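# Stand the carton upright with its arrows pointing up

## Task

Reorient the carton so that the arrows printed on its sides point toward the ceiling, with it resting on the bench and no part of it extending past the bench edge. Then release it and pull the grippers away. It only counts if the carton stays that way without the robot supporting it.

## Robot and tools

Robot: two arms, left_arm (the robot's own left, on the +y side) and right_arm, each ending in a two-finger gripper. Two head cameras, cam_head_left and cam_head_right (672x504 each), return images after every call. Image left and right do not match arm names.

Frame: one scene frame for everything. Origin on the floor (z = 0) under the centre of the robot's foot, +x is the direction the robot faces, +z is up, +y is toward left_arm. Positions are metres; orientations are quaternions written w first (qw, qx, qy, qz). Only the floor height is known; the bench height must be judged from images and contacts. Gripper axes: fingers extend along the gripper's +z and close along its y. end_effector_position is the point between the finger pads, about 1 cm short of the tips. Reported hand positions can be a bit wrong, worse when an arm reaches far, and arms tend to settle a centimetre or more below the commanded point.

The row: every moving command uses a row of 16 numbers covering both arms, even if one arm is idle: left_arm x, y, z, qw, qx, qy, qz, opening, then right_arm x, y, z, qw, qx, qy, qz, opening. x, y, z and the quaternion are an absolute pose target in the scene frame, not an offset. Opening runs from -1 (closed) to +1 (fully open, 0.094 m). A row may carry 12 extra numbers, each 0 to 1: stiffness multipliers for the six joints of left_arm then the six of right_arm, in the Joint positions order; they persist until changed. To keep an arm still, resend exactly the pose from the last result before it stopped, plus its intended opening. To hold an orientation steady, repeat the same quaternion every row rather than copying a drifted reported one.

Tools:
- execute_actions(actions): a list of up to 15 actions; each action is a table of up to 15 rows, one row per 1/30 s step. If fewer than 15 rows are given, the last row repeats to fill 15 steps. An empty list just reports state and images. A target more than 0.6 m from that gripper's current position along any of its own axes gets the action refused for both arms; if the first action fails this or anything is malformed, nothing runs. Each step the commanded pose is clipped to within 70 mm and 16 degrees of the measured pose, so far targets need several actions. Results include step readings of end_effector_position; HELD with an arm label means that arm's row was partly held back.
- move(target, speed, blocking): target is one row as above. Each gripper travels a straight line to its pose, turning the short way; both finish together, within 0.5 to 10 s. speed is m/s, 0.002 to 0.5 (default 0.25); turning rate is twice that in rad/s. Paths ignore obstacles and the other arm, and grippers may lag, wander, or overshoot speed near full reach. Opening is applied at the start. Faster contact hits harder; aiming further past contact presses harder. The result adds a move: line with the ending (done, off_target, moving, held, fault), limits triggered (paced = pose was clipped; held = some steps blocked, after which the arm may jump fast), and each gripper's distance to its pose. With blocking=false you get a result after 0.5 s and must use wait or stop before any new move or execute_actions.
- wait(seconds): 0 to 10; lets the scene run with last commands held, returning early if a running move finishes.
- stop(): brakes a running move; needs room to stop, fingers keep moving.
- zoom_image(camera, region): region [x0, y0, x1, y1] in pixels, origin top-left, at most 504 by 504, on cam_head_left or cam_head_right.
- finished_scene(scene): ends the current scene (pass its number) after the last command is held; irreversible. The goal must already hold and remain stable.

Result lines: state line gives each gripper pose as left_arm: ... | right_arm: .... Hand target lines show where the controller is now driving each gripper. grip_measured is the finger opening on the command scale (last Joint positions value is metres); readings can be off by about 1 mm. pose unreachable means the clearance check altered or blocked that arm's command. FAULT stops an arm; MOTOR HOT appears from 85 C and at 100 C an OVER-TEMPERATURE FAULT drops that arm and whatever it holds. Joint limits (rad): waist -2.880 to 2.880, shoulder 0.000 to 3.142, elbow 0.000 to 3.019, wrist pitch -1.693 to 1.571, wrist yaw -1.571 to 1.571, wrist roll -2.094 to 2.094; elbows never fully straighten. If position and orientation cannot both be met, position wins.

Gripping: to hold, command an opening below grip_measured; about 0.03 below is firm, smaller differences are gentler. Pad force is roughly 50 to 62 N, lower on very thin parts, with a brief spike on first contact. Holding loads heats motors, even while you are thinking, and the robot keeps its last command during that time.

Avoid: dropping, slamming or shoving the carton hard; knocking anything off the bench or out of the work area; letting the arms collide or press on each other. Expect occasional brief tugs on held items or pushes on loose ones. Finish with the carton free-standing, fully on the bench, arrows up, grippers open and withdrawn.

Each tool is called after "Call:" as a command line: name --argument value for each argument, lists and objects as JSON in quotes; but a table of rows of numbers goes row by row, as --pt "numbers of a row", without its own name.

## Session

Call:
execute_actions --actions '[]'

Scene clock: 0.00 s.
left_arm: end_effector_position=(+0.6164, +0.3187, +0.9367) grip_measured=-0.997 end_effector_quat_wxyz=(-0.068, +0.432, -0.882, -0.176) | right_arm: end_effector_position=(+0.4002, -0.1764, +0.9263) grip_measured=+1.000 end_effector_quat_wxyz=(-0.294, +0.171, +0.940, -0.020)
Joint positions: left_arm=[ 1.24   1.349  0.824  0.456 -0.696 -0.558  0.   ] | right_arm=[ 1.945  1.617  0.805 -0.008  0.404  0.318  0.094]
Joint velocities: left_arm=[-0.015 -0.005 -0.017  0.002 -0.007  0.007 -0.001] | right_arm=[-0.015 -0.015  0.007  0.002 -0.037  0.022  0.   ]
Hand target (left_arm): +0.612, +0.318, +0.937; +0.065, -0.430, +0.883, +0.177
Hand target (right_arm): +0.392, -0.176, +0.931; -0.301, +0.168, +0.938, -0.021
Joint stiffness scale: left_arm=[1. 1. 1. 1. 1. 1.] | right_arm=[1. 1. 1. 1. 1. 1.]

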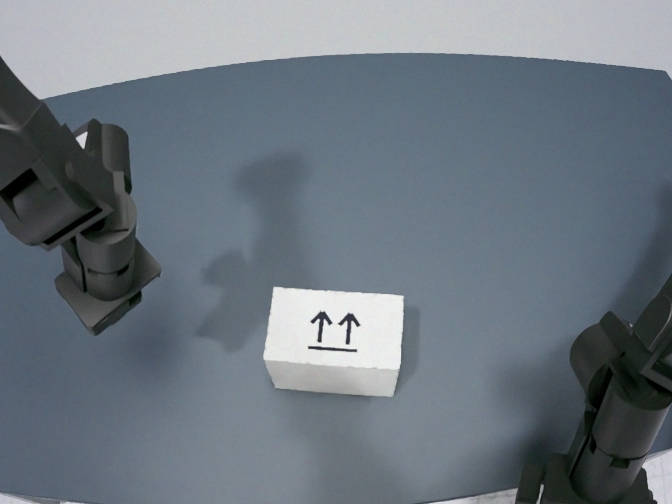

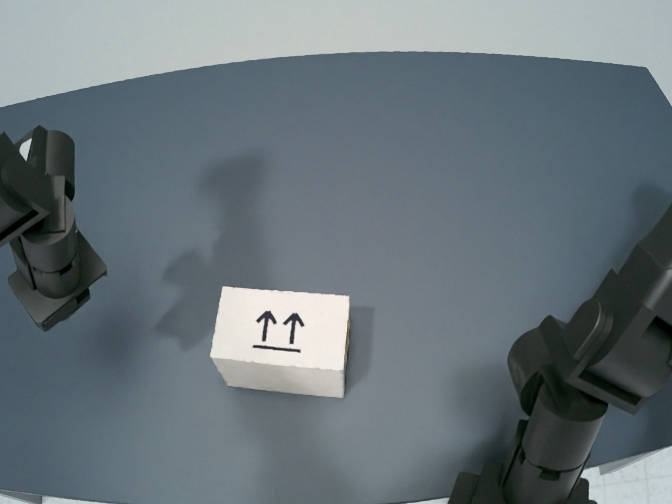

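Call:
move --target '[0.6,0.2,0.95,0,0,1,0,-1,0.6,-0.15,0.95,0,0,1,0,-1]'

Call:
zoom_image --camera "cam_head_right" --region '[100,200,500,500]'

Scene clock: 6.33 s.
left_arm: end_effector_position=(+0.6138, +0.2164, +0.9484) grip_measured=-0.997 end_effector_quat_wxyz=(+0.016, -0.013, +1.000, +0.015) | right_arm: end_effector_position=(+0.6048, -0.1546, +0.9492) grip_measured=-0.979 end_effector_quat_wxyz=(+0.001, -0.007, -1.000, +0.004)
Joint positions: left_arm=[ 1.13   1.349  0.766  0.445 -0.455  0.273  0.   ] | right_arm=[ 2.134  1.441  0.798  0.45   0.563 -0.241  0.001]
Joint velocities: left_arm=[-0.005 -0.005 -0.002  0.002 -0.007  0.066  0.001] | right_arm=[-0.005 -0.005 -0.017 -0.007  0.051 -0.037 -0.001]
Hand target (left_arm): +0.600, +0.201, +0.949; +0.003, +0.002, +1.000, +0.001
Hand target (right_arm): +0.601, -0.152, +0.954; +0.000, -0.002, +1.000, +0.001
Off the commanded pose (left_arm): 0.022 m, 3 deg.
Off the commanded pose (right_arm): 0.007 m, 1 deg.
Joint stiffness scale: left_arm=[1. 1. 1. 1. 1. 1.] | right_arm=[1. 1. 1. 1. 1. 1.]
move: off_target (left_arm)

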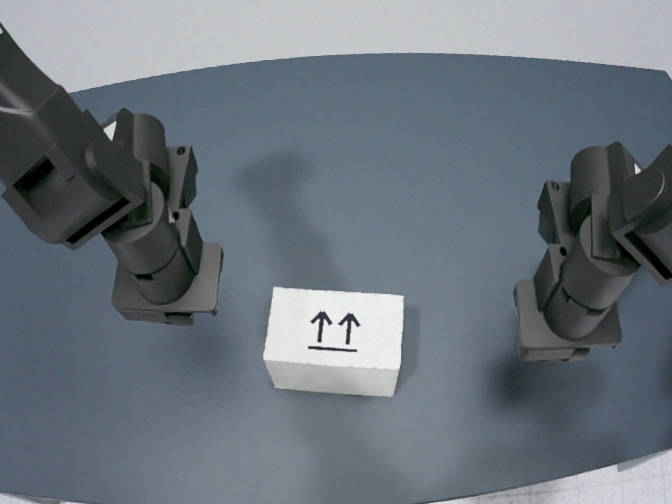

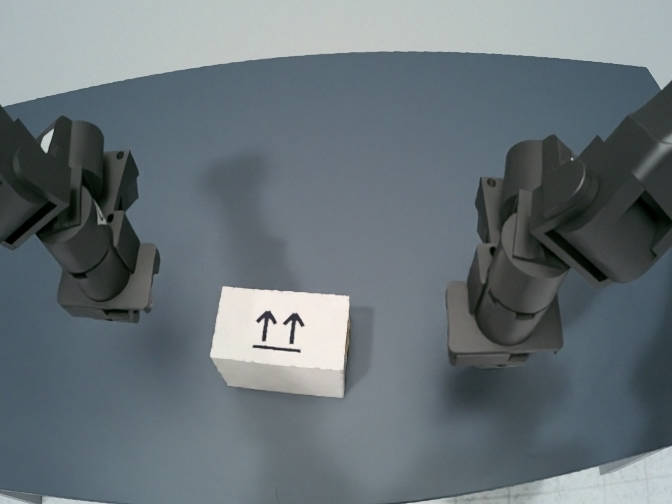

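Region (100, 200, 500, 500) of cam_head_right's 672x504 image, scaled by 1.260, with more detail than that image has; it fills the top 378 rows of this view, and the rest is white.

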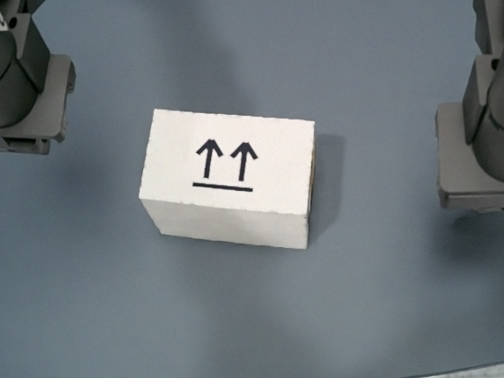

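Call:
move --target '[0.6,0.2,0.92,0.271,0.653,0.653,-0.271,-1,0.6,-0.08,0.92,0.271,-0.653,0.653,0.271,-1]' --speed 0.4

Scene clock: 17.43 s.
left_arm: end_effector_position=(+0.6184, +0.1963, +0.9301) grip_measured=-0.997 end_effector_quat_wxyz=(+0.287, +0.653, +0.652, -0.257) | right_arm: end_effector_position=(+0.6076, -0.0790, +0.9269) grip_measured=-0.979 end_effector_quat_wxyz=(-0.277, +0.649, -0.656, -0.266)
Joint positions: left_arm=[1.41  1.404 0.963 0.037 0.601 1.96  0.   ] | right_arm=[ 1.966  1.533  0.955  0.203 -0.375 -1.848  0.001]
Joint velocities: left_arm=[ 0.005 -0.015 -0.012 -0.012 -0.037 -0.007 -0.   ] | right_arm=[ 0.005 -0.005 -0.012 -0.007 -0.037 -0.066 -0.   ]
Hand target (left_arm): +0.601, +0.199, +0.920; +0.275, +0.652, +0.653, -0.268
Hand target (right_arm): +0.601, -0.082, +0.921; -0.272, +0.654, -0.653, -0.269
Off the commanded pose (left_arm): 0.021 m, 2 deg.
Off the commanded pose (right_arm): 0.010 m, 1 deg.
Joint stiffness scale: left_arm=[1. 1. 1. 1. 1. 1.] | right_arm=[1. 1. 1. 1. 1. 1.]
move: off_target (left_arm)

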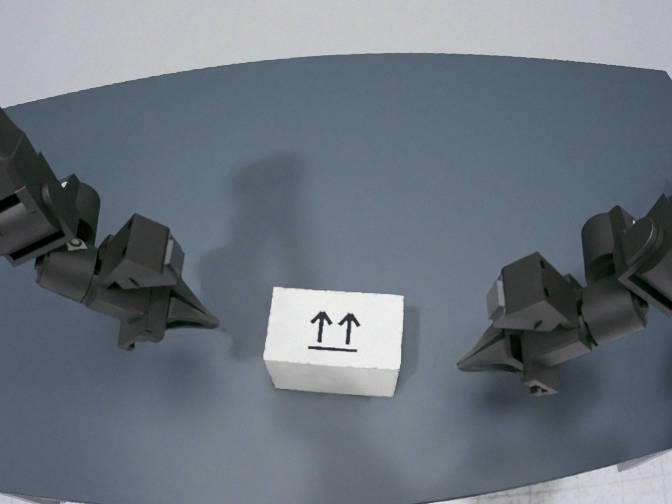

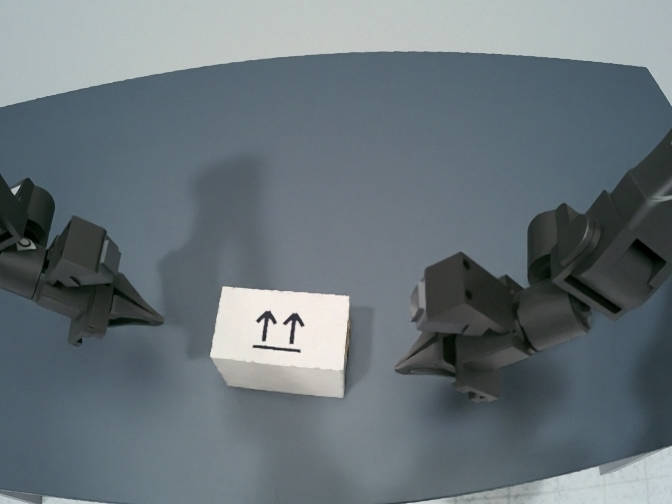

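Call:
move --target '[0.67,0.2,0.85,0.271,0.653,0.653,-0.271,-1,0.68,-0.045,0.85,0.271,-0.653,0.653,0.271,-1]'

Scene clock: 24.83 s.
left_arm: end_effector_position=(+0.6843, +0.2092, +0.8574) grip_measured=-0.997 end_effector_quat_wxyz=(+0.279, +0.656, +0.652, -0.257) | right_arm: end_effector_position=(+0.6875, -0.0531, +0.8530) grip_measured=-0.979 end_effector_quat_wxyz=(-0.276, +0.655, -0.653, -0.262)
Joint positions: left_arm=[ 1.41   1.56   1.29  -0.142  0.584  1.963  0.   ] | right_arm=[ 1.997  1.699  1.318  0.01  -0.338 -1.85   0.001]
Joint velocities: left_arm=[ 0.005 -0.005 -0.007 -0.007 -0.066 -0.007  0.   ] | right_arm=[-0.015 -0.005  0.007 -0.007 -0.037  0.022 -0.001]
Hand target (left_arm): +0.670, +0.201, +0.850; +0.271, +0.653, +0.653, -0.271
Hand target (right_arm): +0.682, -0.047, +0.852; -0.271, +0.653, -0.653, -0.271
Off the commanded pose (left_arm): 0.019 m, 2 deg.
Off the commanded pose (right_arm): 0.011 m, 1 deg.
Joint stiffness scale: left_arm=[1. 1. 1. 1. 1. 1.] | right_arm=[1. 1. 1. 1. 1. 1.]
move: off_target (left_arm, right_arm)

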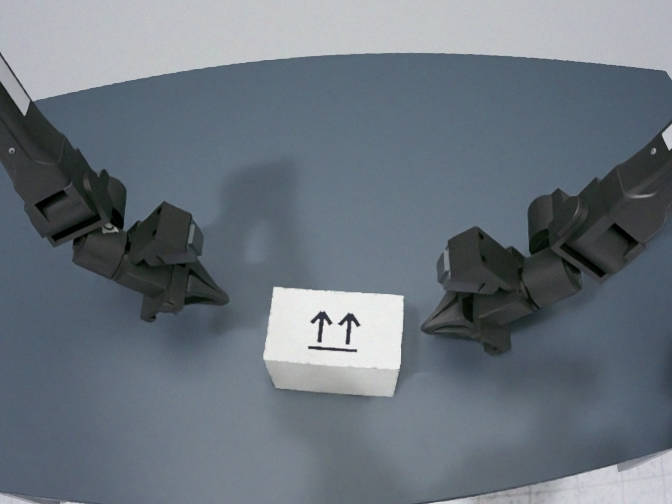

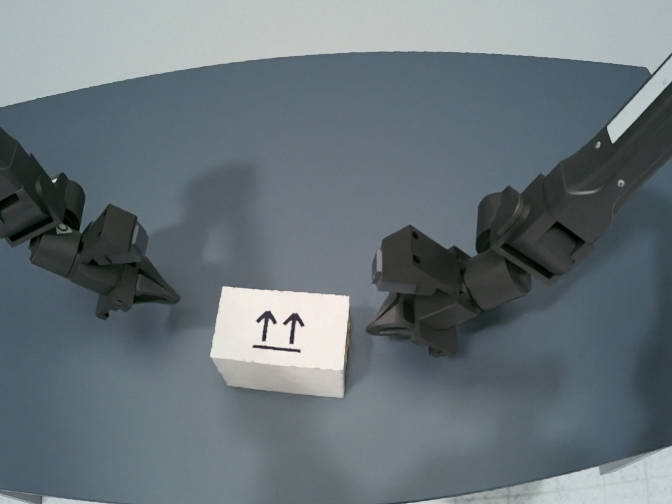

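Call:
move --target '[0.662,0.15,0.83,0.271,0.653,0.653,-0.271,-1,0.68,-0.025,0.835,0.271,-0.653,0.653,0.271,-1]' --speed 0.08

Call:
move --target '[0.662,0.125,0.83,0.271,0.653,0.653,-0.271,-1,0.68,0.0,0.835,0.271,-0.653,0.653,0.271,-1]' --speed 0.03

Scene clock: 30.37 s.
left_arm: end_effector_position=(+0.6697, +0.1653, +0.8348) grip_measured=-0.997 end_effector_quat_wxyz=(+0.271, +0.657, +0.653, -0.262) | right_arm: end_effector_position=(+0.6815, -0.0322, +0.8358) grip_measured=-0.979 end_effector_quat_wxyz=(-0.272, +0.657, -0.651, -0.267)
Joint positions: left_arm=[ 1.347  1.643  1.311 -0.079  0.516  1.936  0.   ] | right_arm=[ 2.014  1.764  1.372  0.01  -0.319 -1.848  0.001]
Joint velocities: left_arm=[-0.005 -0.015  0.017  0.017 -0.007 -0.051 -0.001] | right_arm=[ 0.005  0.005 -0.007 -0.002  0.022 -0.022  0.   ]
Hand target (left_arm): +0.662, +0.151, +0.830; +0.271, +0.654, +0.653, -0.271
Hand target (right_arm): +0.680, -0.025, +0.835; -0.271, +0.653, -0.653, -0.271
Off the commanded pose (left_arm): 0.018 m, 1 deg.
Off the commanded pose (right_arm): 0.007 m, 1 deg.
Joint stiffness scale: left_arm=[1. 1. 1. 1. 1. 1.] | right_arm=[1. 1. 1. 1. 1. 1.]
move: off_target (left_arm)

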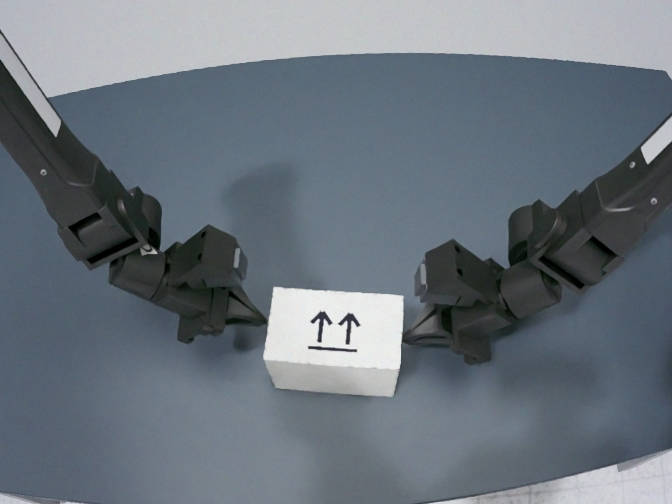

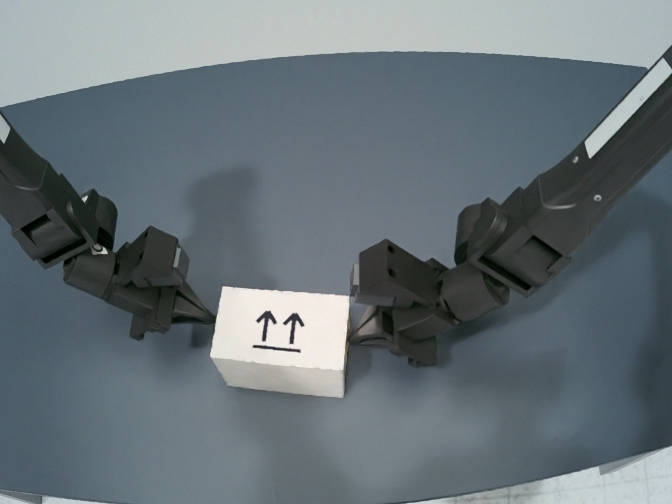

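Scene clock: 31.97 s.
left_arm: end_effector_position=(+0.6769, +0.1589, +0.8329) grip_measured=-0.997 end_effector_quat_wxyz=(+0.266, +0.660, +0.658, -0.248) | right_arm: end_effector_position=(+0.6839, -0.0304, +0.8297) grip_measured=-0.979 end_effector_quat_wxyz=(-0.259, +0.659, -0.658, -0.257)
Joint positions: left_arm=[ 1.327  1.645  1.311 -0.047  0.473  1.917  0.   ] | right_arm=[ 2.023  1.775  1.386  0.015 -0.277 -1.834  0.001]
Joint velocities: left_arm=[ 0.005 -0.015 -0.017 -0.007  0.007 -0.037 -0.001] | right_arm=[ 0.005 -0.005  0.007 -0.022 -0.066 -0.007  0.   ]
Hand target (left_arm): +0.661, +0.126, +0.831; +0.271, +0.654, +0.653, -0.271
Hand target (right_arm): +0.680, -0.001, +0.836; -0.271, +0.653, -0.653, -0.271
Off the commanded pose (left_arm): 0.037 m, 3 deg.
Off the commanded pose (right_arm): 0.031 m, 2 deg.
Joint stiffness scale: left_arm=[1. 1. 1. 1. 1. 1.] | right_arm=[1. 1. 1. 1. 1. 1.]
move: off_target (left_arm, right_arm)

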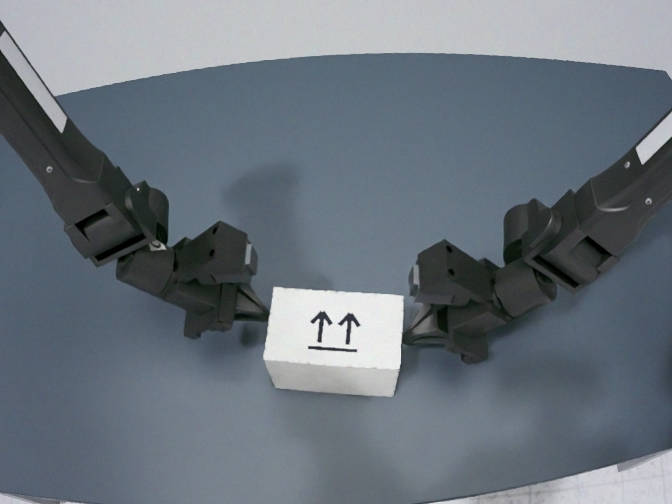

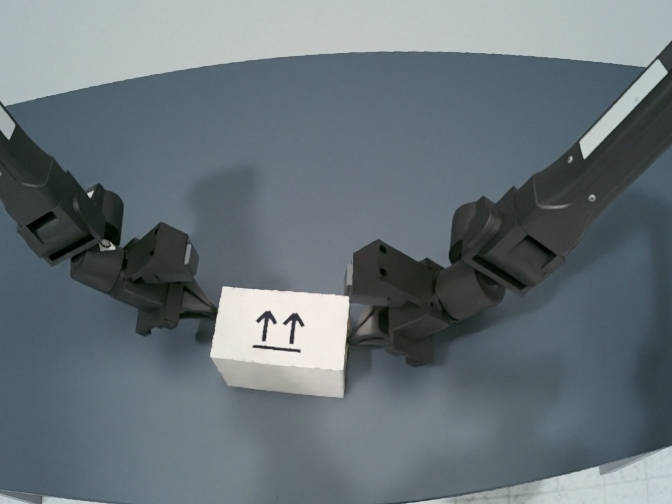

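Call:
execute_actions --actions '[[[0.66,0.125,0.838,0.271,0.653,0.653,-0.271,-1,0.676,0,0.843,0.271,-0.653,0.653,0.271,-1]],[[0.653,0.125,0.847,0.271,0.653,0.653,-0.271,-1,0.669,0,0.852,0.271,-0.653,0.653,0.271,-1]],[[0.644,0.125,0.855,0.271,0.653,0.653,-0.271,-1,0.66,0,0.86,0.271,-0.653,0.653,0.271,-1]],[[0.633,0.125,0.862,0.271,0.653,0.653,-0.271,-1,0.649,0,0.867,0.271,-0.653,0.653,0.271,-1]]]'

Scene clock: 38.30 s.
left_arm: end_effector_position=(+0.6425, +0.1533, +0.8453) grip_measured=-0.997 end_effector_quat_wxyz=(+0.258, +0.662, +0.660, -0.245) | right_arm: end_effector_position=(+0.6556, -0.0332, +0.8450) grip_measured=-0.979 end_effector_quat_wxyz=(-0.251, +0.662, -0.663, -0.245)
Joint positions: left_arm=[1.326 1.626 1.2   0.044 0.455 1.914 0.   ] | right_arm=[ 2.026  1.744  1.268  0.115 -0.247 -1.828  0.001]
Joint velocities: left_arm=[ 0.005 -0.015 -0.007 -0.012 -0.051  0.022 -0.001] | right_arm=[ 0.005  0.005  0.022  0.012 -0.051 -0.051  0.   ]
Hand target (left_arm): +0.633, +0.126, +0.862; +0.271, +0.654, +0.653, -0.271
Hand target (right_arm): +0.649, -0.001, +0.866; -0.271, +0.653, -0.653, -0.271
Off the commanded pose (left_arm): 0.034 m, 4 deg.
Off the commanded pose (right_arm): 0.040 m, 4 deg.
Joint stiffness scale: left_arm=[1. 1. 1. 1. 1. 1.] | right_arm=[1. 1. 1. 1. 1. 1.]
Step readings (end_effector_position; steps 1 to 15: 1st action; 16 to 30: 2nd action; 31 to 45: 3rd action; 46 to 60: 4th action):
0: left_arm (+0.6769, +0.1589, +0.8329) | right_arm (+0.6839, -0.0304, +0.8297)
1: left_arm (+0.6769, +0.1587, +0.8330) | right_arm (+0.6843, -0.0304, +0.8296)
2: left_arm (+0.6767, +0.1585, +0.8329) | right_arm (+0.6844, -0.0302, +0.8297)
4: left_arm (+0.6766, +0.1585, +0.8329) | right_arm (+0.6844, -0.0302, +0.8296)
8: left_arm (+0.6767, +0.1586, +0.8329) | right_arm (+0.6844, -0.0302, +0.8296)
15: left_arm (+0.6767, +0.1586, +0.8329) | right_arm (+0.6844, -0.0302, +0.8296)
16: left_arm (+0.6754, +0.1583, +0.8330) | right_arm (+0.6834, -0.0303, +0.8298)
17: left_arm (+0.6743, +0.1582, +0.8333) | right_arm (+0.6830, -0.0301, +0.8308)
19: left_arm (+0.6700, +0.1576, +0.8337) | right_arm (+0.6795, -0.0302, +0.8320)
23: left_arm (+0.6647, +0.1569, +0.8340) | right_arm (+0.6738, -0.0300, +0.8324)
30: left_arm (+0.6648, +0.1571, +0.8339) | right_arm (+0.6739, -0.0300, +0.8324)
31: left_arm (+0.6642, +0.1569, +0.8341) | right_arm (+0.6733, -0.0301, +0.8328)
32: left_arm (+0.6631, +0.1568, +0.8351) | right_arm (+0.6728, -0.0306, +0.8340)
34: left_arm (+0.6581, +0.1558, +0.8376) | right_arm (+0.6685, -0.0311, +0.8371)
38: left_arm (+0.6535, +0.1549, +0.8391) | right_arm (+0.6634, -0.0314, +0.8387)
45: left_arm (+0.6537, +0.1550, +0.8389) | right_arm (+0.6641, -0.0316, +0.8387)
46: left_arm (+0.6529, +0.1549, +0.8393) | right_arm (+0.6640, -0.0317, +0.8391)
47: left_arm (+0.6520, +0.1549, +0.8405) | right_arm (+0.6634, -0.0321, +0.8403)
49: left_arm (+0.6467, +0.1539, +0.8435) | right_arm (+0.6596, -0.0325, +0.8433)
53: left_arm (+0.6417, +0.1530, +0.8452) | right_arm (+0.6548, -0.0330, +0.8450)
60: end_effector_position above

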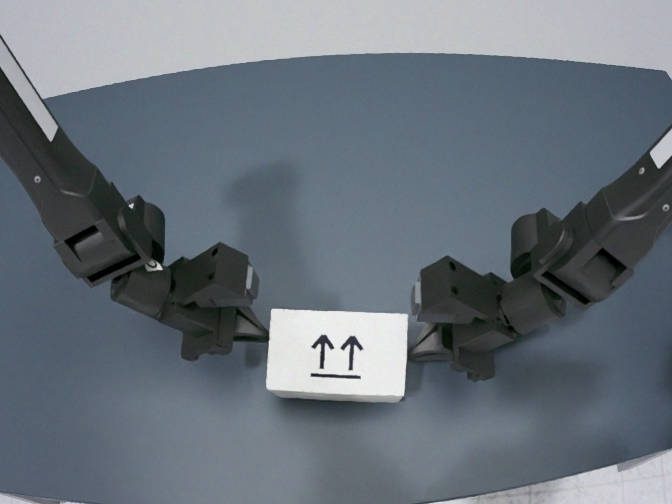

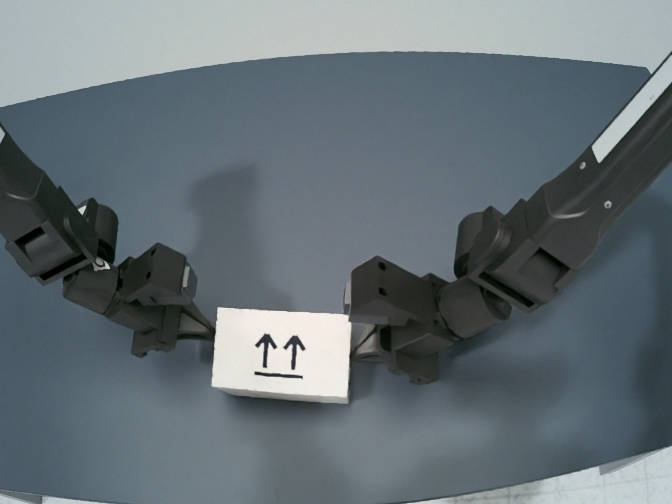

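Tipping works. Continue.

Call:
execute_actions --actions '[[[0.624,0.122,0.872,0.271,0.653,0.653,-0.271,-1,0.64,-0.002,0.877,0.271,-0.653,0.653,0.271,-1]],[[0.613,0.122,0.878,0.271,0.653,0.653,-0.271,-1,0.629,-0.002,0.883,0.271,-0.653,0.653,0.271,-1]],[[0.601,0.122,0.88,0.271,0.653,0.653,-0.271,-1,0.617,-0.002,0.885,0.271,-0.653,0.653,0.271,-1]],[[0.589,0.122,0.88,0.271,0.653,0.653,-0.271,-1,0.605,-0.002,0.885,0.271,-0.653,0.653,0.271,-1]]]'

Scene clock: 43.47 s.
left_arm: end_effector_position=(+0.6088, +0.1494, +0.8642) grip_measured=-0.997 end_effector_quat_wxyz=(+0.260, +0.663, +0.661, -0.238) | right_arm: end_effector_position=(+0.6239, -0.0358, +0.8654) grip_measured=-0.979 end_effector_quat_wxyz=(-0.256, +0.661, -0.664, -0.237)
Joint positions: left_arm=[1.329 1.603 1.074 0.161 0.456 1.913 0.   ] | right_arm=[ 2.024  1.715  1.138  0.236 -0.249 -1.827  0.001]
Joint velocities: left_arm=[-0.005  0.024 -0.012 -0.007 -0.037 -0.066  0.   ] | right_arm=[ 0.005 -0.015 -0.007 -0.002 -0.066  0.022 -0.002]
Hand target (left_arm): +0.590, +0.123, +0.880; +0.271, +0.653, +0.653, -0.271
Hand target (right_arm): +0.605, -0.003, +0.885; -0.271, +0.653, -0.653, -0.271
Off the commanded pose (left_arm): 0.037 m, 4 deg.
Off the commanded pose (right_arm): 0.043 m, 5 deg.
Joint stiffness scale: left_arm=[1. 1. 1. 1. 1. 1.] | right_arm=[1. 1. 1. 1. 1. 1.]
Step readings (end_effector_position; steps 1 to 15: 1st action; 16 to 30: 2nd action; 31 to 45: 3rd action; 46 to 60: 4th action):
0: left_arm (+0.6425, +0.1533, +0.8453) | right_arm (+0.6556, -0.0332, +0.8450)
1: left_arm (+0.6422, +0.1533, +0.8459) | right_arm (+0.6555, -0.0334, +0.8457)
2: left_arm (+0.6410, +0.1533, +0.8472) | right_arm (+0.6547, -0.0339, +0.8473)
4: left_arm (+0.6355, +0.1525, +0.8511) | right_arm (+0.6503, -0.0345, +0.8515)
8: left_arm (+0.6286, +0.1514, +0.8534) | right_arm (+0.6461, -0.0351, +0.8546)
15: left_arm (+0.6290, +0.1516, +0.8535) | right_arm (+0.6469, -0.0353, +0.8546)
16: left_arm (+0.6287, +0.1515, +0.8537) | right_arm (+0.6466, -0.0353, +0.8549)
17: left_arm (+0.6282, +0.1516, +0.8547) | right_arm (+0.6465, -0.0357, +0.8558)
19: left_arm (+0.6239, +0.1509, +0.8573) | right_arm (+0.6431, -0.0359, +0.8582)
23: left_arm (+0.6196, +0.1500, +0.8589) | right_arm (+0.6382, -0.0359, +0.8598)
30: left_arm (+0.6210, +0.1505, +0.8592) | right_arm (+0.6382, -0.0359, +0.8598)
31: left_arm (+0.6209, +0.1504, +0.8595) | right_arm (+0.6383, -0.0359, +0.8601)
32: left_arm (+0.6205, +0.1503, +0.8599) | right_arm (+0.6384, -0.0359, +0.8606)
34: left_arm (+0.6179, +0.1498, +0.8611) | right_arm (+0.6356, -0.0358, +0.8618)
38: left_arm (+0.6148, +0.1493, +0.8620) | right_arm (+0.6304, -0.0359, +0.8628)
45: left_arm (+0.6152, +0.1494, +0.8619) | right_arm (+0.6300, -0.0358, +0.8630)
46: left_arm (+0.6152, +0.1492, +0.8622) | right_arm (+0.6303, -0.0358, +0.8632)
47: left_arm (+0.6155, +0.1494, +0.8626) | right_arm (+0.6304, -0.0358, +0.8635)
49: left_arm (+0.6134, +0.1492, +0.8633) | right_arm (+0.6284, -0.0359, +0.8642)
53: left_arm (+0.6089, +0.1493, +0.8642) | right_arm (+0.6238, -0.0358, +0.8653)
60: end_effector_position above

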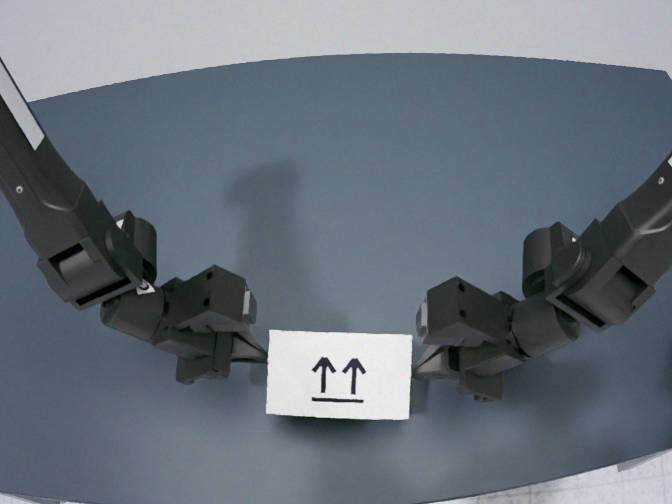

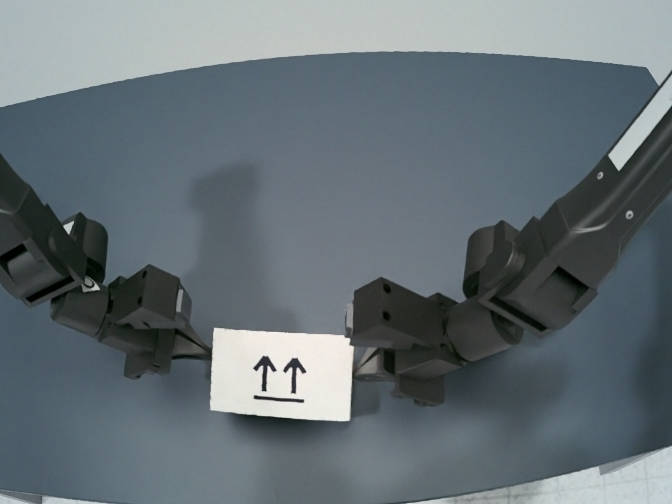

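Call:
execute_actions --actions '[[[0.578,0.122,0.868,0.271,0.653,0.653,-0.271,-1,0.59,-0.002,0.872,0.271,-0.653,0.653,0.271,-1]],[[0.566,0.122,0.858,0.271,0.653,0.653,-0.271,-1,0.578,-0.002,0.862,0.271,-0.653,0.653,0.271,-1]],[[0.554,0.122,0.85,0.271,0.653,0.653,-0.271,-1,0.566,-0.002,0.854,0.271,-0.653,0.653,0.271,-1]]]'

Scene clock: 46.90 s.
left_arm: end_effector_position=(+0.6048, +0.1566, +0.8535) grip_measured=-0.997 end_effector_quat_wxyz=(+0.280, +0.662, +0.659, -0.220) | right_arm: end_effector_position=(+0.5814, -0.0214, +0.8461) grip_measured=-0.979 end_effector_quat_wxyz=(-0.264, +0.653, -0.663, -0.254)
Joint positions: left_arm=[1.356 1.637 1.074 0.241 0.502 1.921 0.   ] | right_arm=[ 2.002  1.812  1.138  0.313 -0.304 -1.827  0.001]
Joint velocities: left_arm=[-0.015  0.005 -0.017  0.017  0.037 -0.022 -0.   ] | right_arm=[-0.005 -0.005 -0.012  0.007 -0.037 -0.007 -0.001]
Hand target (left_arm): +0.555, +0.124, +0.855; +0.271, +0.653, +0.653, -0.271
Hand target (right_arm): +0.566, -0.002, +0.854; -0.271, +0.653, -0.653, -0.271
Off the commanded pose (left_arm): 0.062 m, 6 deg.
Off the commanded pose (right_arm): 0.026 m, 2 deg.
Joint stiffness scale: left_arm=[1. 1. 1. 1. 1. 1.] | right_arm=[1. 1. 1. 1. 1. 1.]
Step readings (end_effector_position; steps 1 to 15: 1st action; 16 to 30: 2nd action; 31 to 45: 3rd action):
0: left_arm (+0.6088, +0.1494, +0.8642) | right_arm (+0.6239, -0.0358, +0.8654)
1: left_arm (+0.6098, +0.1499, +0.8642) | right_arm (+0.6241, -0.0357, +0.8650)
2: left_arm (+0.6112, +0.1503, +0.8643) | right_arm (+0.6247, -0.0357, +0.8644)
4: left_arm (+0.6129, +0.1507, +0.8643) | right_arm (+0.6216, -0.0346, +0.8621)
8: left_arm (+0.6141, +0.1509, +0.8642) | right_arm (+0.6083, -0.0319, +0.8568)
15: left_arm (+0.6147, +0.1509, +0.8642) | right_arm (+0.5988, -0.0289, +0.8539)
16: left_arm (+0.6151, +0.1508, +0.8640) | right_arm (+0.5987, -0.0289, +0.8536)
17: left_arm (+0.6158, +0.1510, +0.8637) | right_arm (+0.5989, -0.0288, +0.8531)
19: left_arm (+0.6141, +0.1508, +0.8620) | right_arm (+0.5961, -0.0287, +0.8511)
23: left_arm (+0.6113, +0.1531, +0.8596) | right_arm (+0.5902, -0.0258, +0.8502)
30: left_arm (+0.6109, +0.1532, +0.8594) | right_arm (+0.5898, -0.0256, +0.8502)
31: left_arm (+0.6111, +0.1532, +0.8591) | right_arm (+0.5899, -0.0253, +0.8499)
32: left_arm (+0.6111, +0.1533, +0.8582) | right_arm (+0.5905, -0.0251, +0.8495)
34: left_arm (+0.6094, +0.1549, +0.8560) | right_arm (+0.5888, -0.0240, +0.8483)
38: left_arm (+0.6050, +0.1567, +0.8536) | right_arm (+0.5825, -0.0213, +0.8466)
45: end_effector_position above

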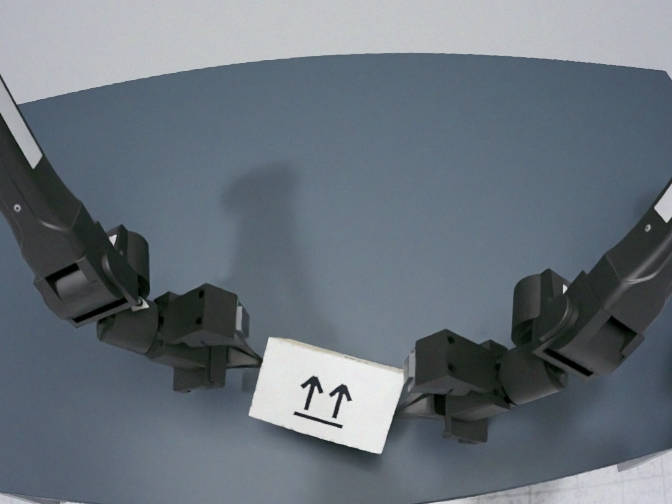

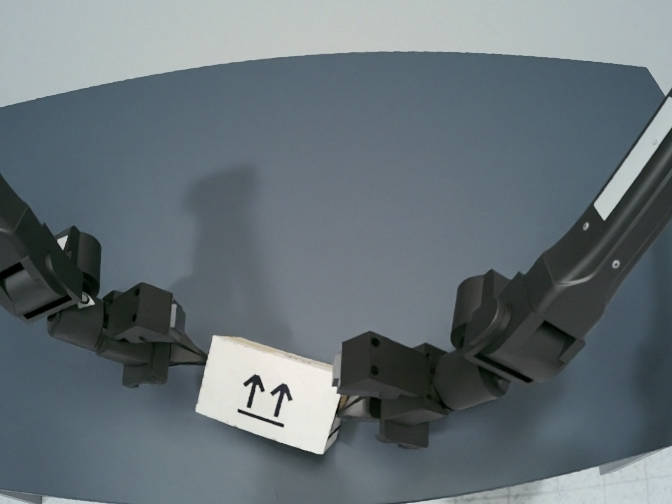

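Call:
execute_actions --actions '[[[0.555,0.132,0.845,0.271,0.653,0.653,-0.271,-1,0.585,-0.012,0.85,0.271,-0.653,0.653,0.271,-1]],[[0.55,0.13,0.84,0.271,0.653,0.653,-0.271,-1,0.585,-0.014,0.85,0.271,-0.653,0.653,0.271,-1]]]'

Scene clock: 50.17 s.
left_arm: end_effector_position=(+0.5989, +0.1574, +0.8483) grip_measured=-0.997 end_effector_quat_wxyz=(+0.285, +0.662, +0.656, -0.225) | right_arm: end_effector_position=(+0.5765, -0.0213, +0.8462) grip_measured=-0.979 end_effector_quat_wxyz=(-0.258, +0.651, -0.661, -0.270)
Joint positions: left_arm=[1.367 1.655 1.084 0.241 0.524 1.931 0.   ] | right_arm=[ 1.997  1.812  1.146  0.272 -0.315 -1.827  0.001]
Joint velocities: left_arm=[ 0.005 -0.005  0.007  0.002  0.051  0.007  0.   ] | right_arm=[-0.005  0.005 -0.012  0.022 -0.007 -0.022 -0.001]
Hand target (left_arm): +0.551, +0.132, +0.845; +0.272, +0.653, +0.652, -0.271
Hand target (right_arm): +0.585, -0.014, +0.850; -0.271, +0.653, -0.653, -0.271
Off the commanded pose (left_arm): 0.057 m, 6 deg.
Off the commanded pose (right_arm): 0.012 m, 2 deg.
Joint stiffness scale: left_arm=[1. 1. 1. 1. 1. 1.] | right_arm=[1. 1. 1. 1. 1. 1.]
Step readings (end_effector_position; steps 1 to 15: 1st action; 16 to 30: 2nd action):
0: left_arm (+0.6048, +0.1566, +0.8535) | right_arm (+0.5814, -0.0214, +0.8461)
1: left_arm (+0.6051, +0.1566, +0.8537) | right_arm (+0.5808, -0.0216, +0.8460)
2: left_arm (+0.6050, +0.1565, +0.8537) | right_arm (+0.5796, -0.0217, +0.8460)
4: left_arm (+0.6037, +0.1569, +0.8532) | right_arm (+0.5785, -0.0213, +0.8461)
8: left_arm (+0.6025, +0.1573, +0.8527) | right_arm (+0.5776, -0.0211, +0.8461)
15: left_arm (+0.6025, +0.1573, +0.8527) | right_arm (+0.5775, -0.0210, +0.8462)
16: left_arm (+0.6021, +0.1571, +0.8526) | right_arm (+0.5775, -0.0210, +0.8462)
17: left_arm (+0.6020, +0.1571, +0.8520) | right_arm (+0.5775, -0.0211, +0.8462)
19: left_arm (+0.6012, +0.1573, +0.8504) | right_arm (+0.5774, -0.0213, +0.8461)
23: left_arm (+0.5991, +0.1575, +0.8486) | right_arm (+0.5767, -0.0213, +0.8462)
30: end_effector_position above

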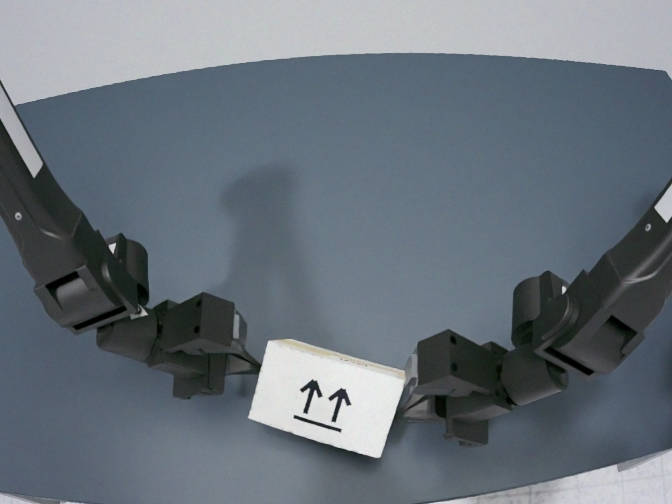

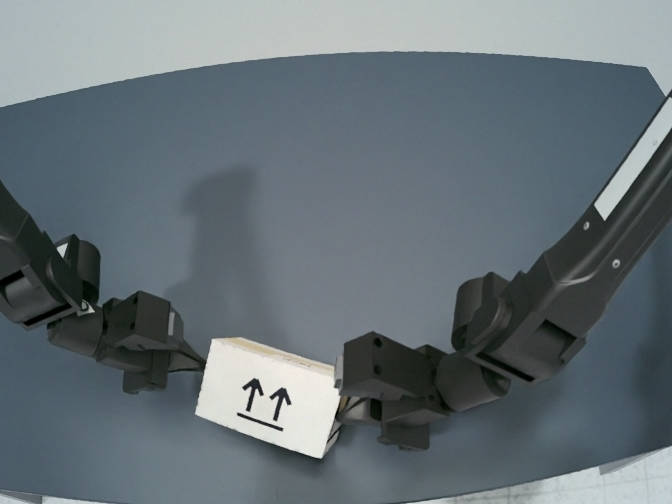

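Call:
execute_actions --actions '[[[0.56,0.132,0.862,0.271,0.653,0.653,-0.271,-1,0.59,-0.012,0.853,0.271,-0.653,0.653,0.271,-1]],[[0.55,0.13,0.868,0.271,0.653,0.653,-0.271,-1,0.59,-0.014,0.853,0.271,-0.653,0.653,0.271,-1]],[[0.54,0.128,0.868,0.271,0.653,0.653,-0.271,-1,0.585,-0.016,0.853,0.271,-0.653,0.653,0.271,-1]]]'

Scene clock: 54.33 s.
left_arm: end_effector_position=(+0.5731, +0.1541, +0.8567) grip_measured=-0.997 end_effector_quat_wxyz=(+0.271, +0.662, +0.659, -0.234) | right_arm: end_effector_position=(+0.5822, -0.0307, +0.8443) grip_measured=-0.979 end_effector_quat_wxyz=(-0.255, +0.652, -0.663, -0.265)
Joint positions: left_arm=[1.368 1.654 1.026 0.27  0.509 1.931 0.   ] | right_arm=[ 1.987  1.798  1.15   0.258 -0.314 -1.827  0.001]
Joint velocities: left_arm=[ 0.005 -0.005 -0.012 -0.002  0.037  0.007 -0.   ] | right_arm=[ 0.005  0.005  0.017  0.002 -0.007 -0.007 -0.   ]
Hand target (left_arm): +0.541, +0.129, +0.869; +0.271, +0.653, +0.653, -0.271
Hand target (right_arm): +0.585, -0.016, +0.853; -0.271, +0.653, -0.653, -0.271
Off the commanded pose (left_arm): 0.044 m, 4 deg.
Off the commanded pose (right_arm): 0.017 m, 2 deg.
Joint stiffness scale: left_arm=[1. 1. 1. 1. 1. 1.] | right_arm=[1. 1. 1. 1. 1. 1.]
Step readings (end_effector_position; steps 1 to 15: 1st action; 16 to 30: 2nd action; 31 to 45: 3rd action):
0: left_arm (+0.5989, +0.1574, +0.8483) | right_arm (+0.5765, -0.0213, +0.8462)
1: left_arm (+0.5989, +0.1576, +0.8483) | right_arm (+0.5765, -0.0214, +0.8463)
2: left_arm (+0.5983, +0.1577, +0.8485) | right_arm (+0.5764, -0.0216, +0.8464)
4: left_arm (+0.5959, +0.1575, +0.8488) | right_arm (+0.5765, -0.0220, +0.8465)
8: left_arm (+0.5930, +0.1572, +0.8491) | right_arm (+0.5790, -0.0240, +0.8465)
15: left_arm (+0.5900, +0.1565, +0.8500) | right_arm (+0.5817, -0.0262, +0.8450)
16: left_arm (+0.5887, +0.1563, +0.8504) | right_arm (+0.5817, -0.0262, +0.8450)
17: left_arm (+0.5872, +0.1560, +0.8512) | right_arm (+0.5816, -0.0264, +0.8448)
19: left_arm (+0.5833, +0.1555, +0.8525) | right_arm (+0.5819, -0.0276, +0.8447)
23: left_arm (+0.5775, +0.1549, +0.8542) | right_arm (+0.5822, -0.0292, +0.8446)
30: left_arm (+0.5768, +0.1548, +0.8544) | right_arm (+0.5822, -0.0295, +0.8446)
31: left_arm (+0.5771, +0.1549, +0.8545) | right_arm (+0.5822, -0.0296, +0.8446)
32: left_arm (+0.5771, +0.1550, +0.8548) | right_arm (+0.5823, -0.0296, +0.8447)
34: left_arm (+0.5755, +0.1546, +0.8557) | right_arm (+0.5822, -0.0300, +0.8446)
38: left_arm (+0.5731, +0.1541, +0.8568) | right_arm (+0.5822, -0.0307, +0.8443)
45: end_effector_position above

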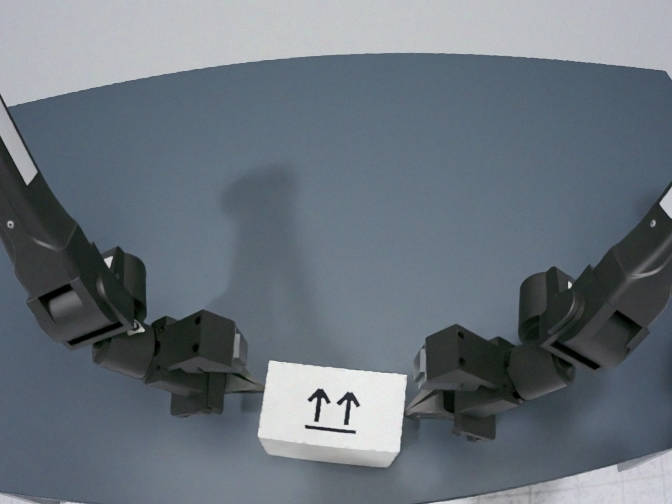

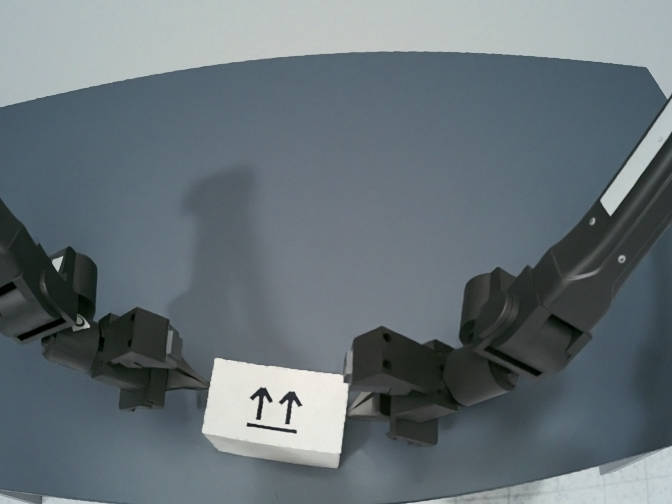

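Call:
move --target '[0.573,0.18,0.83,0.271,0.653,0.653,-0.271,-1,0.59,-0.055,0.83,0.271,-0.653,0.653,0.271,-1]' --speed 0.05

Scene clock: 58.13 s.
left_arm: end_effector_position=(+0.5933, +0.1783, +0.8391) grip_measured=-0.997 end_effector_quat_wxyz=(+0.283, +0.655, +0.651, -0.259) | right_arm: end_effector_position=(+0.5889, -0.0502, +0.8340) grip_measured=-0.979 end_effector_quat_wxyz=(-0.272, +0.649, -0.656, -0.273)
Joint positions: left_arm=[1.419 1.666 1.144 0.109 0.601 1.968 0.   ] | right_arm=[ 1.94   1.797  1.184  0.217 -0.397 -1.859  0.001]
Joint velocities: left_arm=[ 0.005  0.005 -0.007 -0.007  0.051 -0.037 -0.001] | right_arm=[-0.015 -0.005  0.012  0.017  0.022  0.051  0.   ]
Hand target (left_arm): +0.573, +0.180, +0.831; +0.272, +0.653, +0.653, -0.271
Hand target (right_arm): +0.590, -0.056, +0.831; -0.271, +0.654, -0.653, -0.270
Off the commanded pose (left_arm): 0.022 m, 2 deg.
Off the commanded pose (right_arm): 0.006 m, 1 deg.
Joint stiffness scale: left_arm=[1. 1. 1. 1. 1. 1.] | right_arm=[1. 1. 1. 1. 1. 1.]
move: off_target (left_arm)

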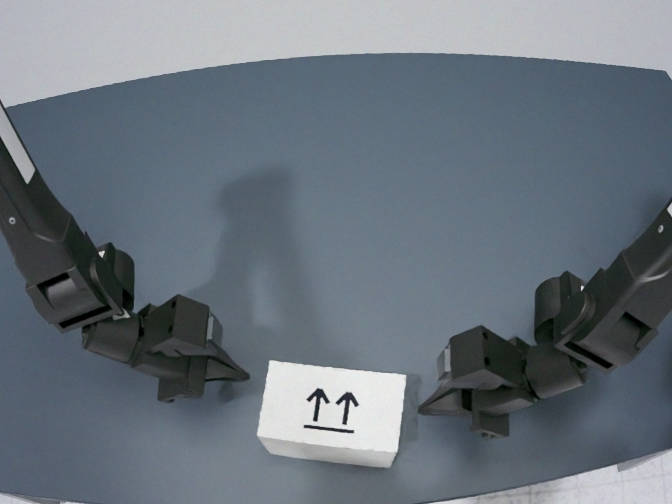

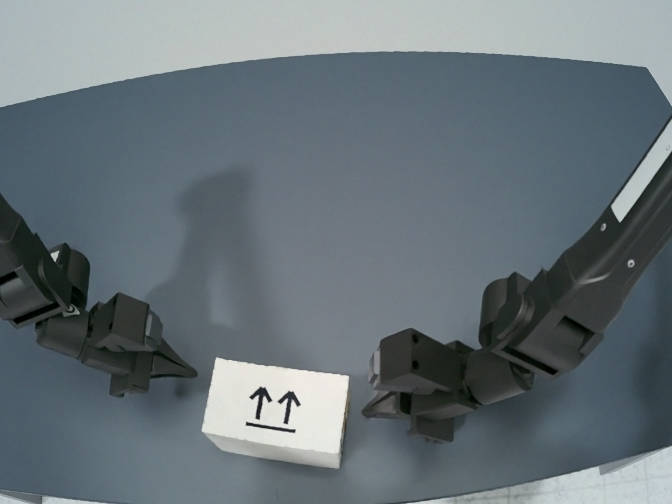

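Call:
move --target '[0.572,0.175,0.812,0.271,0.653,0.653,-0.271,-1,0.603,-0.05,0.817,0.271,-0.653,0.653,0.271,-1]' --speed 0.06

Call:
move --target '[0.572,0.128,0.812,0.271,0.653,0.653,-0.271,-1,0.603,-0.008,0.817,0.271,-0.653,0.653,0.271,-1]' --speed 0.04

Scene clock: 61.93 s.
left_arm: end_effector_position=(+0.5881, +0.1733, +0.8195) grip_measured=-0.997 end_effector_quat_wxyz=(+0.281, +0.654, +0.651, -0.263) | right_arm: end_effector_position=(+0.6102, -0.0519, +0.8218) grip_measured=-0.979 end_effector_quat_wxyz=(-0.276, +0.650, -0.656, -0.266)
Joint positions: left_arm=[1.419 1.721 1.194 0.106 0.601 1.969 0.   ] | right_arm=[ 1.94   1.808  1.248  0.178 -0.397 -1.859  0.001]
Joint velocities: left_arm=[ 0.005 -0.005  0.012 -0.007  0.007  0.007  0.   ] | right_arm=[-0.005 -0.005  0.002  0.007  0.007 -0.037 -0.   ]
Hand target (left_arm): +0.572, +0.176, +0.813; +0.271, +0.653, +0.653, -0.271
Hand target (right_arm): +0.603, -0.050, +0.818; -0.271, +0.653, -0.653, -0.271
Off the commanded pose (left_arm): 0.018 m, 2 deg.
Off the commanded pose (right_arm): 0.009 m, 1 deg.
Joint stiffness scale: left_arm=[1. 1. 1. 1. 1. 1.] | right_arm=[1. 1. 1. 1. 1. 1.]
move: off_target (left_arm)

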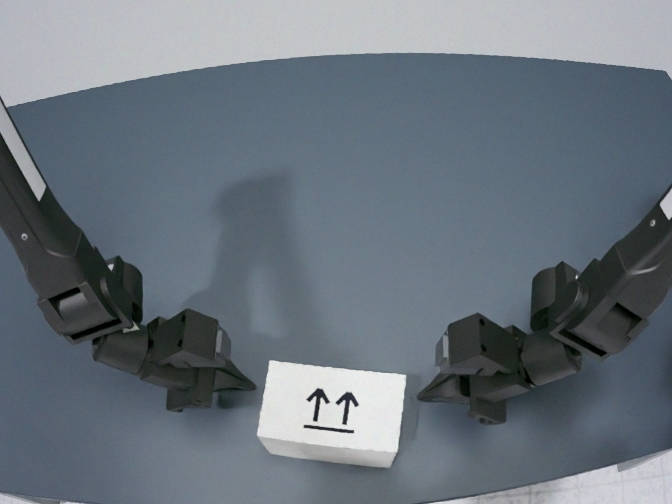

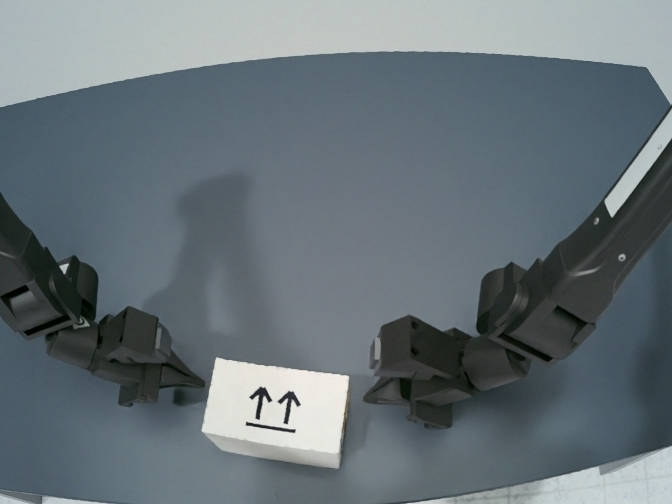

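Scene clock: 63.40 s.
left_arm: end_effector_position=(+0.5893, +0.1564, +0.8132) grip_measured=-0.997 end_effector_quat_wxyz=(+0.269, +0.660, +0.655, -0.249) | right_arm: end_effector_position=(+0.6057, -0.0326, +0.8125) grip_measured=-0.979 end_effector_quat_wxyz=(-0.261, +0.658, -0.656, -0.260)
Joint positions: left_arm=[1.382 1.741 1.194 0.153 0.532 1.946 0.   ] | right_arm=[ 1.971  1.849  1.277  0.188 -0.332 -1.855  0.001]
Joint velocities: left_arm=[ 0.005  0.015  0.002  0.007 -0.007 -0.037 -0.   ] | right_arm=[ 0.005  0.005 -0.002 -0.017 -0.037 -0.066 -0.   ]
Hand target (left_arm): +0.572, +0.129, +0.813; +0.271, +0.654, +0.653, -0.271
Hand target (right_arm): +0.603, -0.008, +0.817; -0.271, +0.652, -0.654, -0.271
Off the commanded pose (left_arm): 0.033 m, 3 deg.
Off the commanded pose (right_arm): 0.025 m, 2 deg.
Joint stiffness scale: left_arm=[1. 1. 1. 1. 1. 1.] | right_arm=[1. 1. 1. 1. 1. 1.]
move: off_target (left_arm, right_arm)

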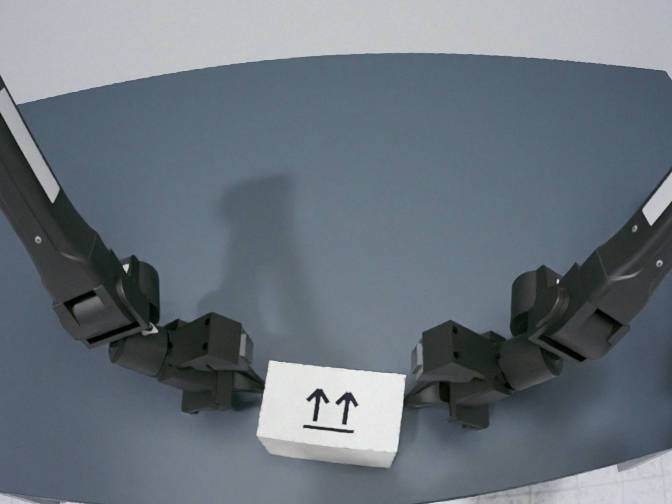

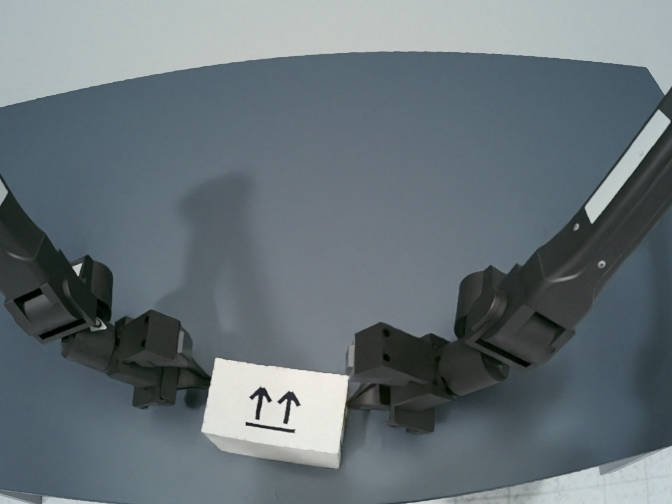

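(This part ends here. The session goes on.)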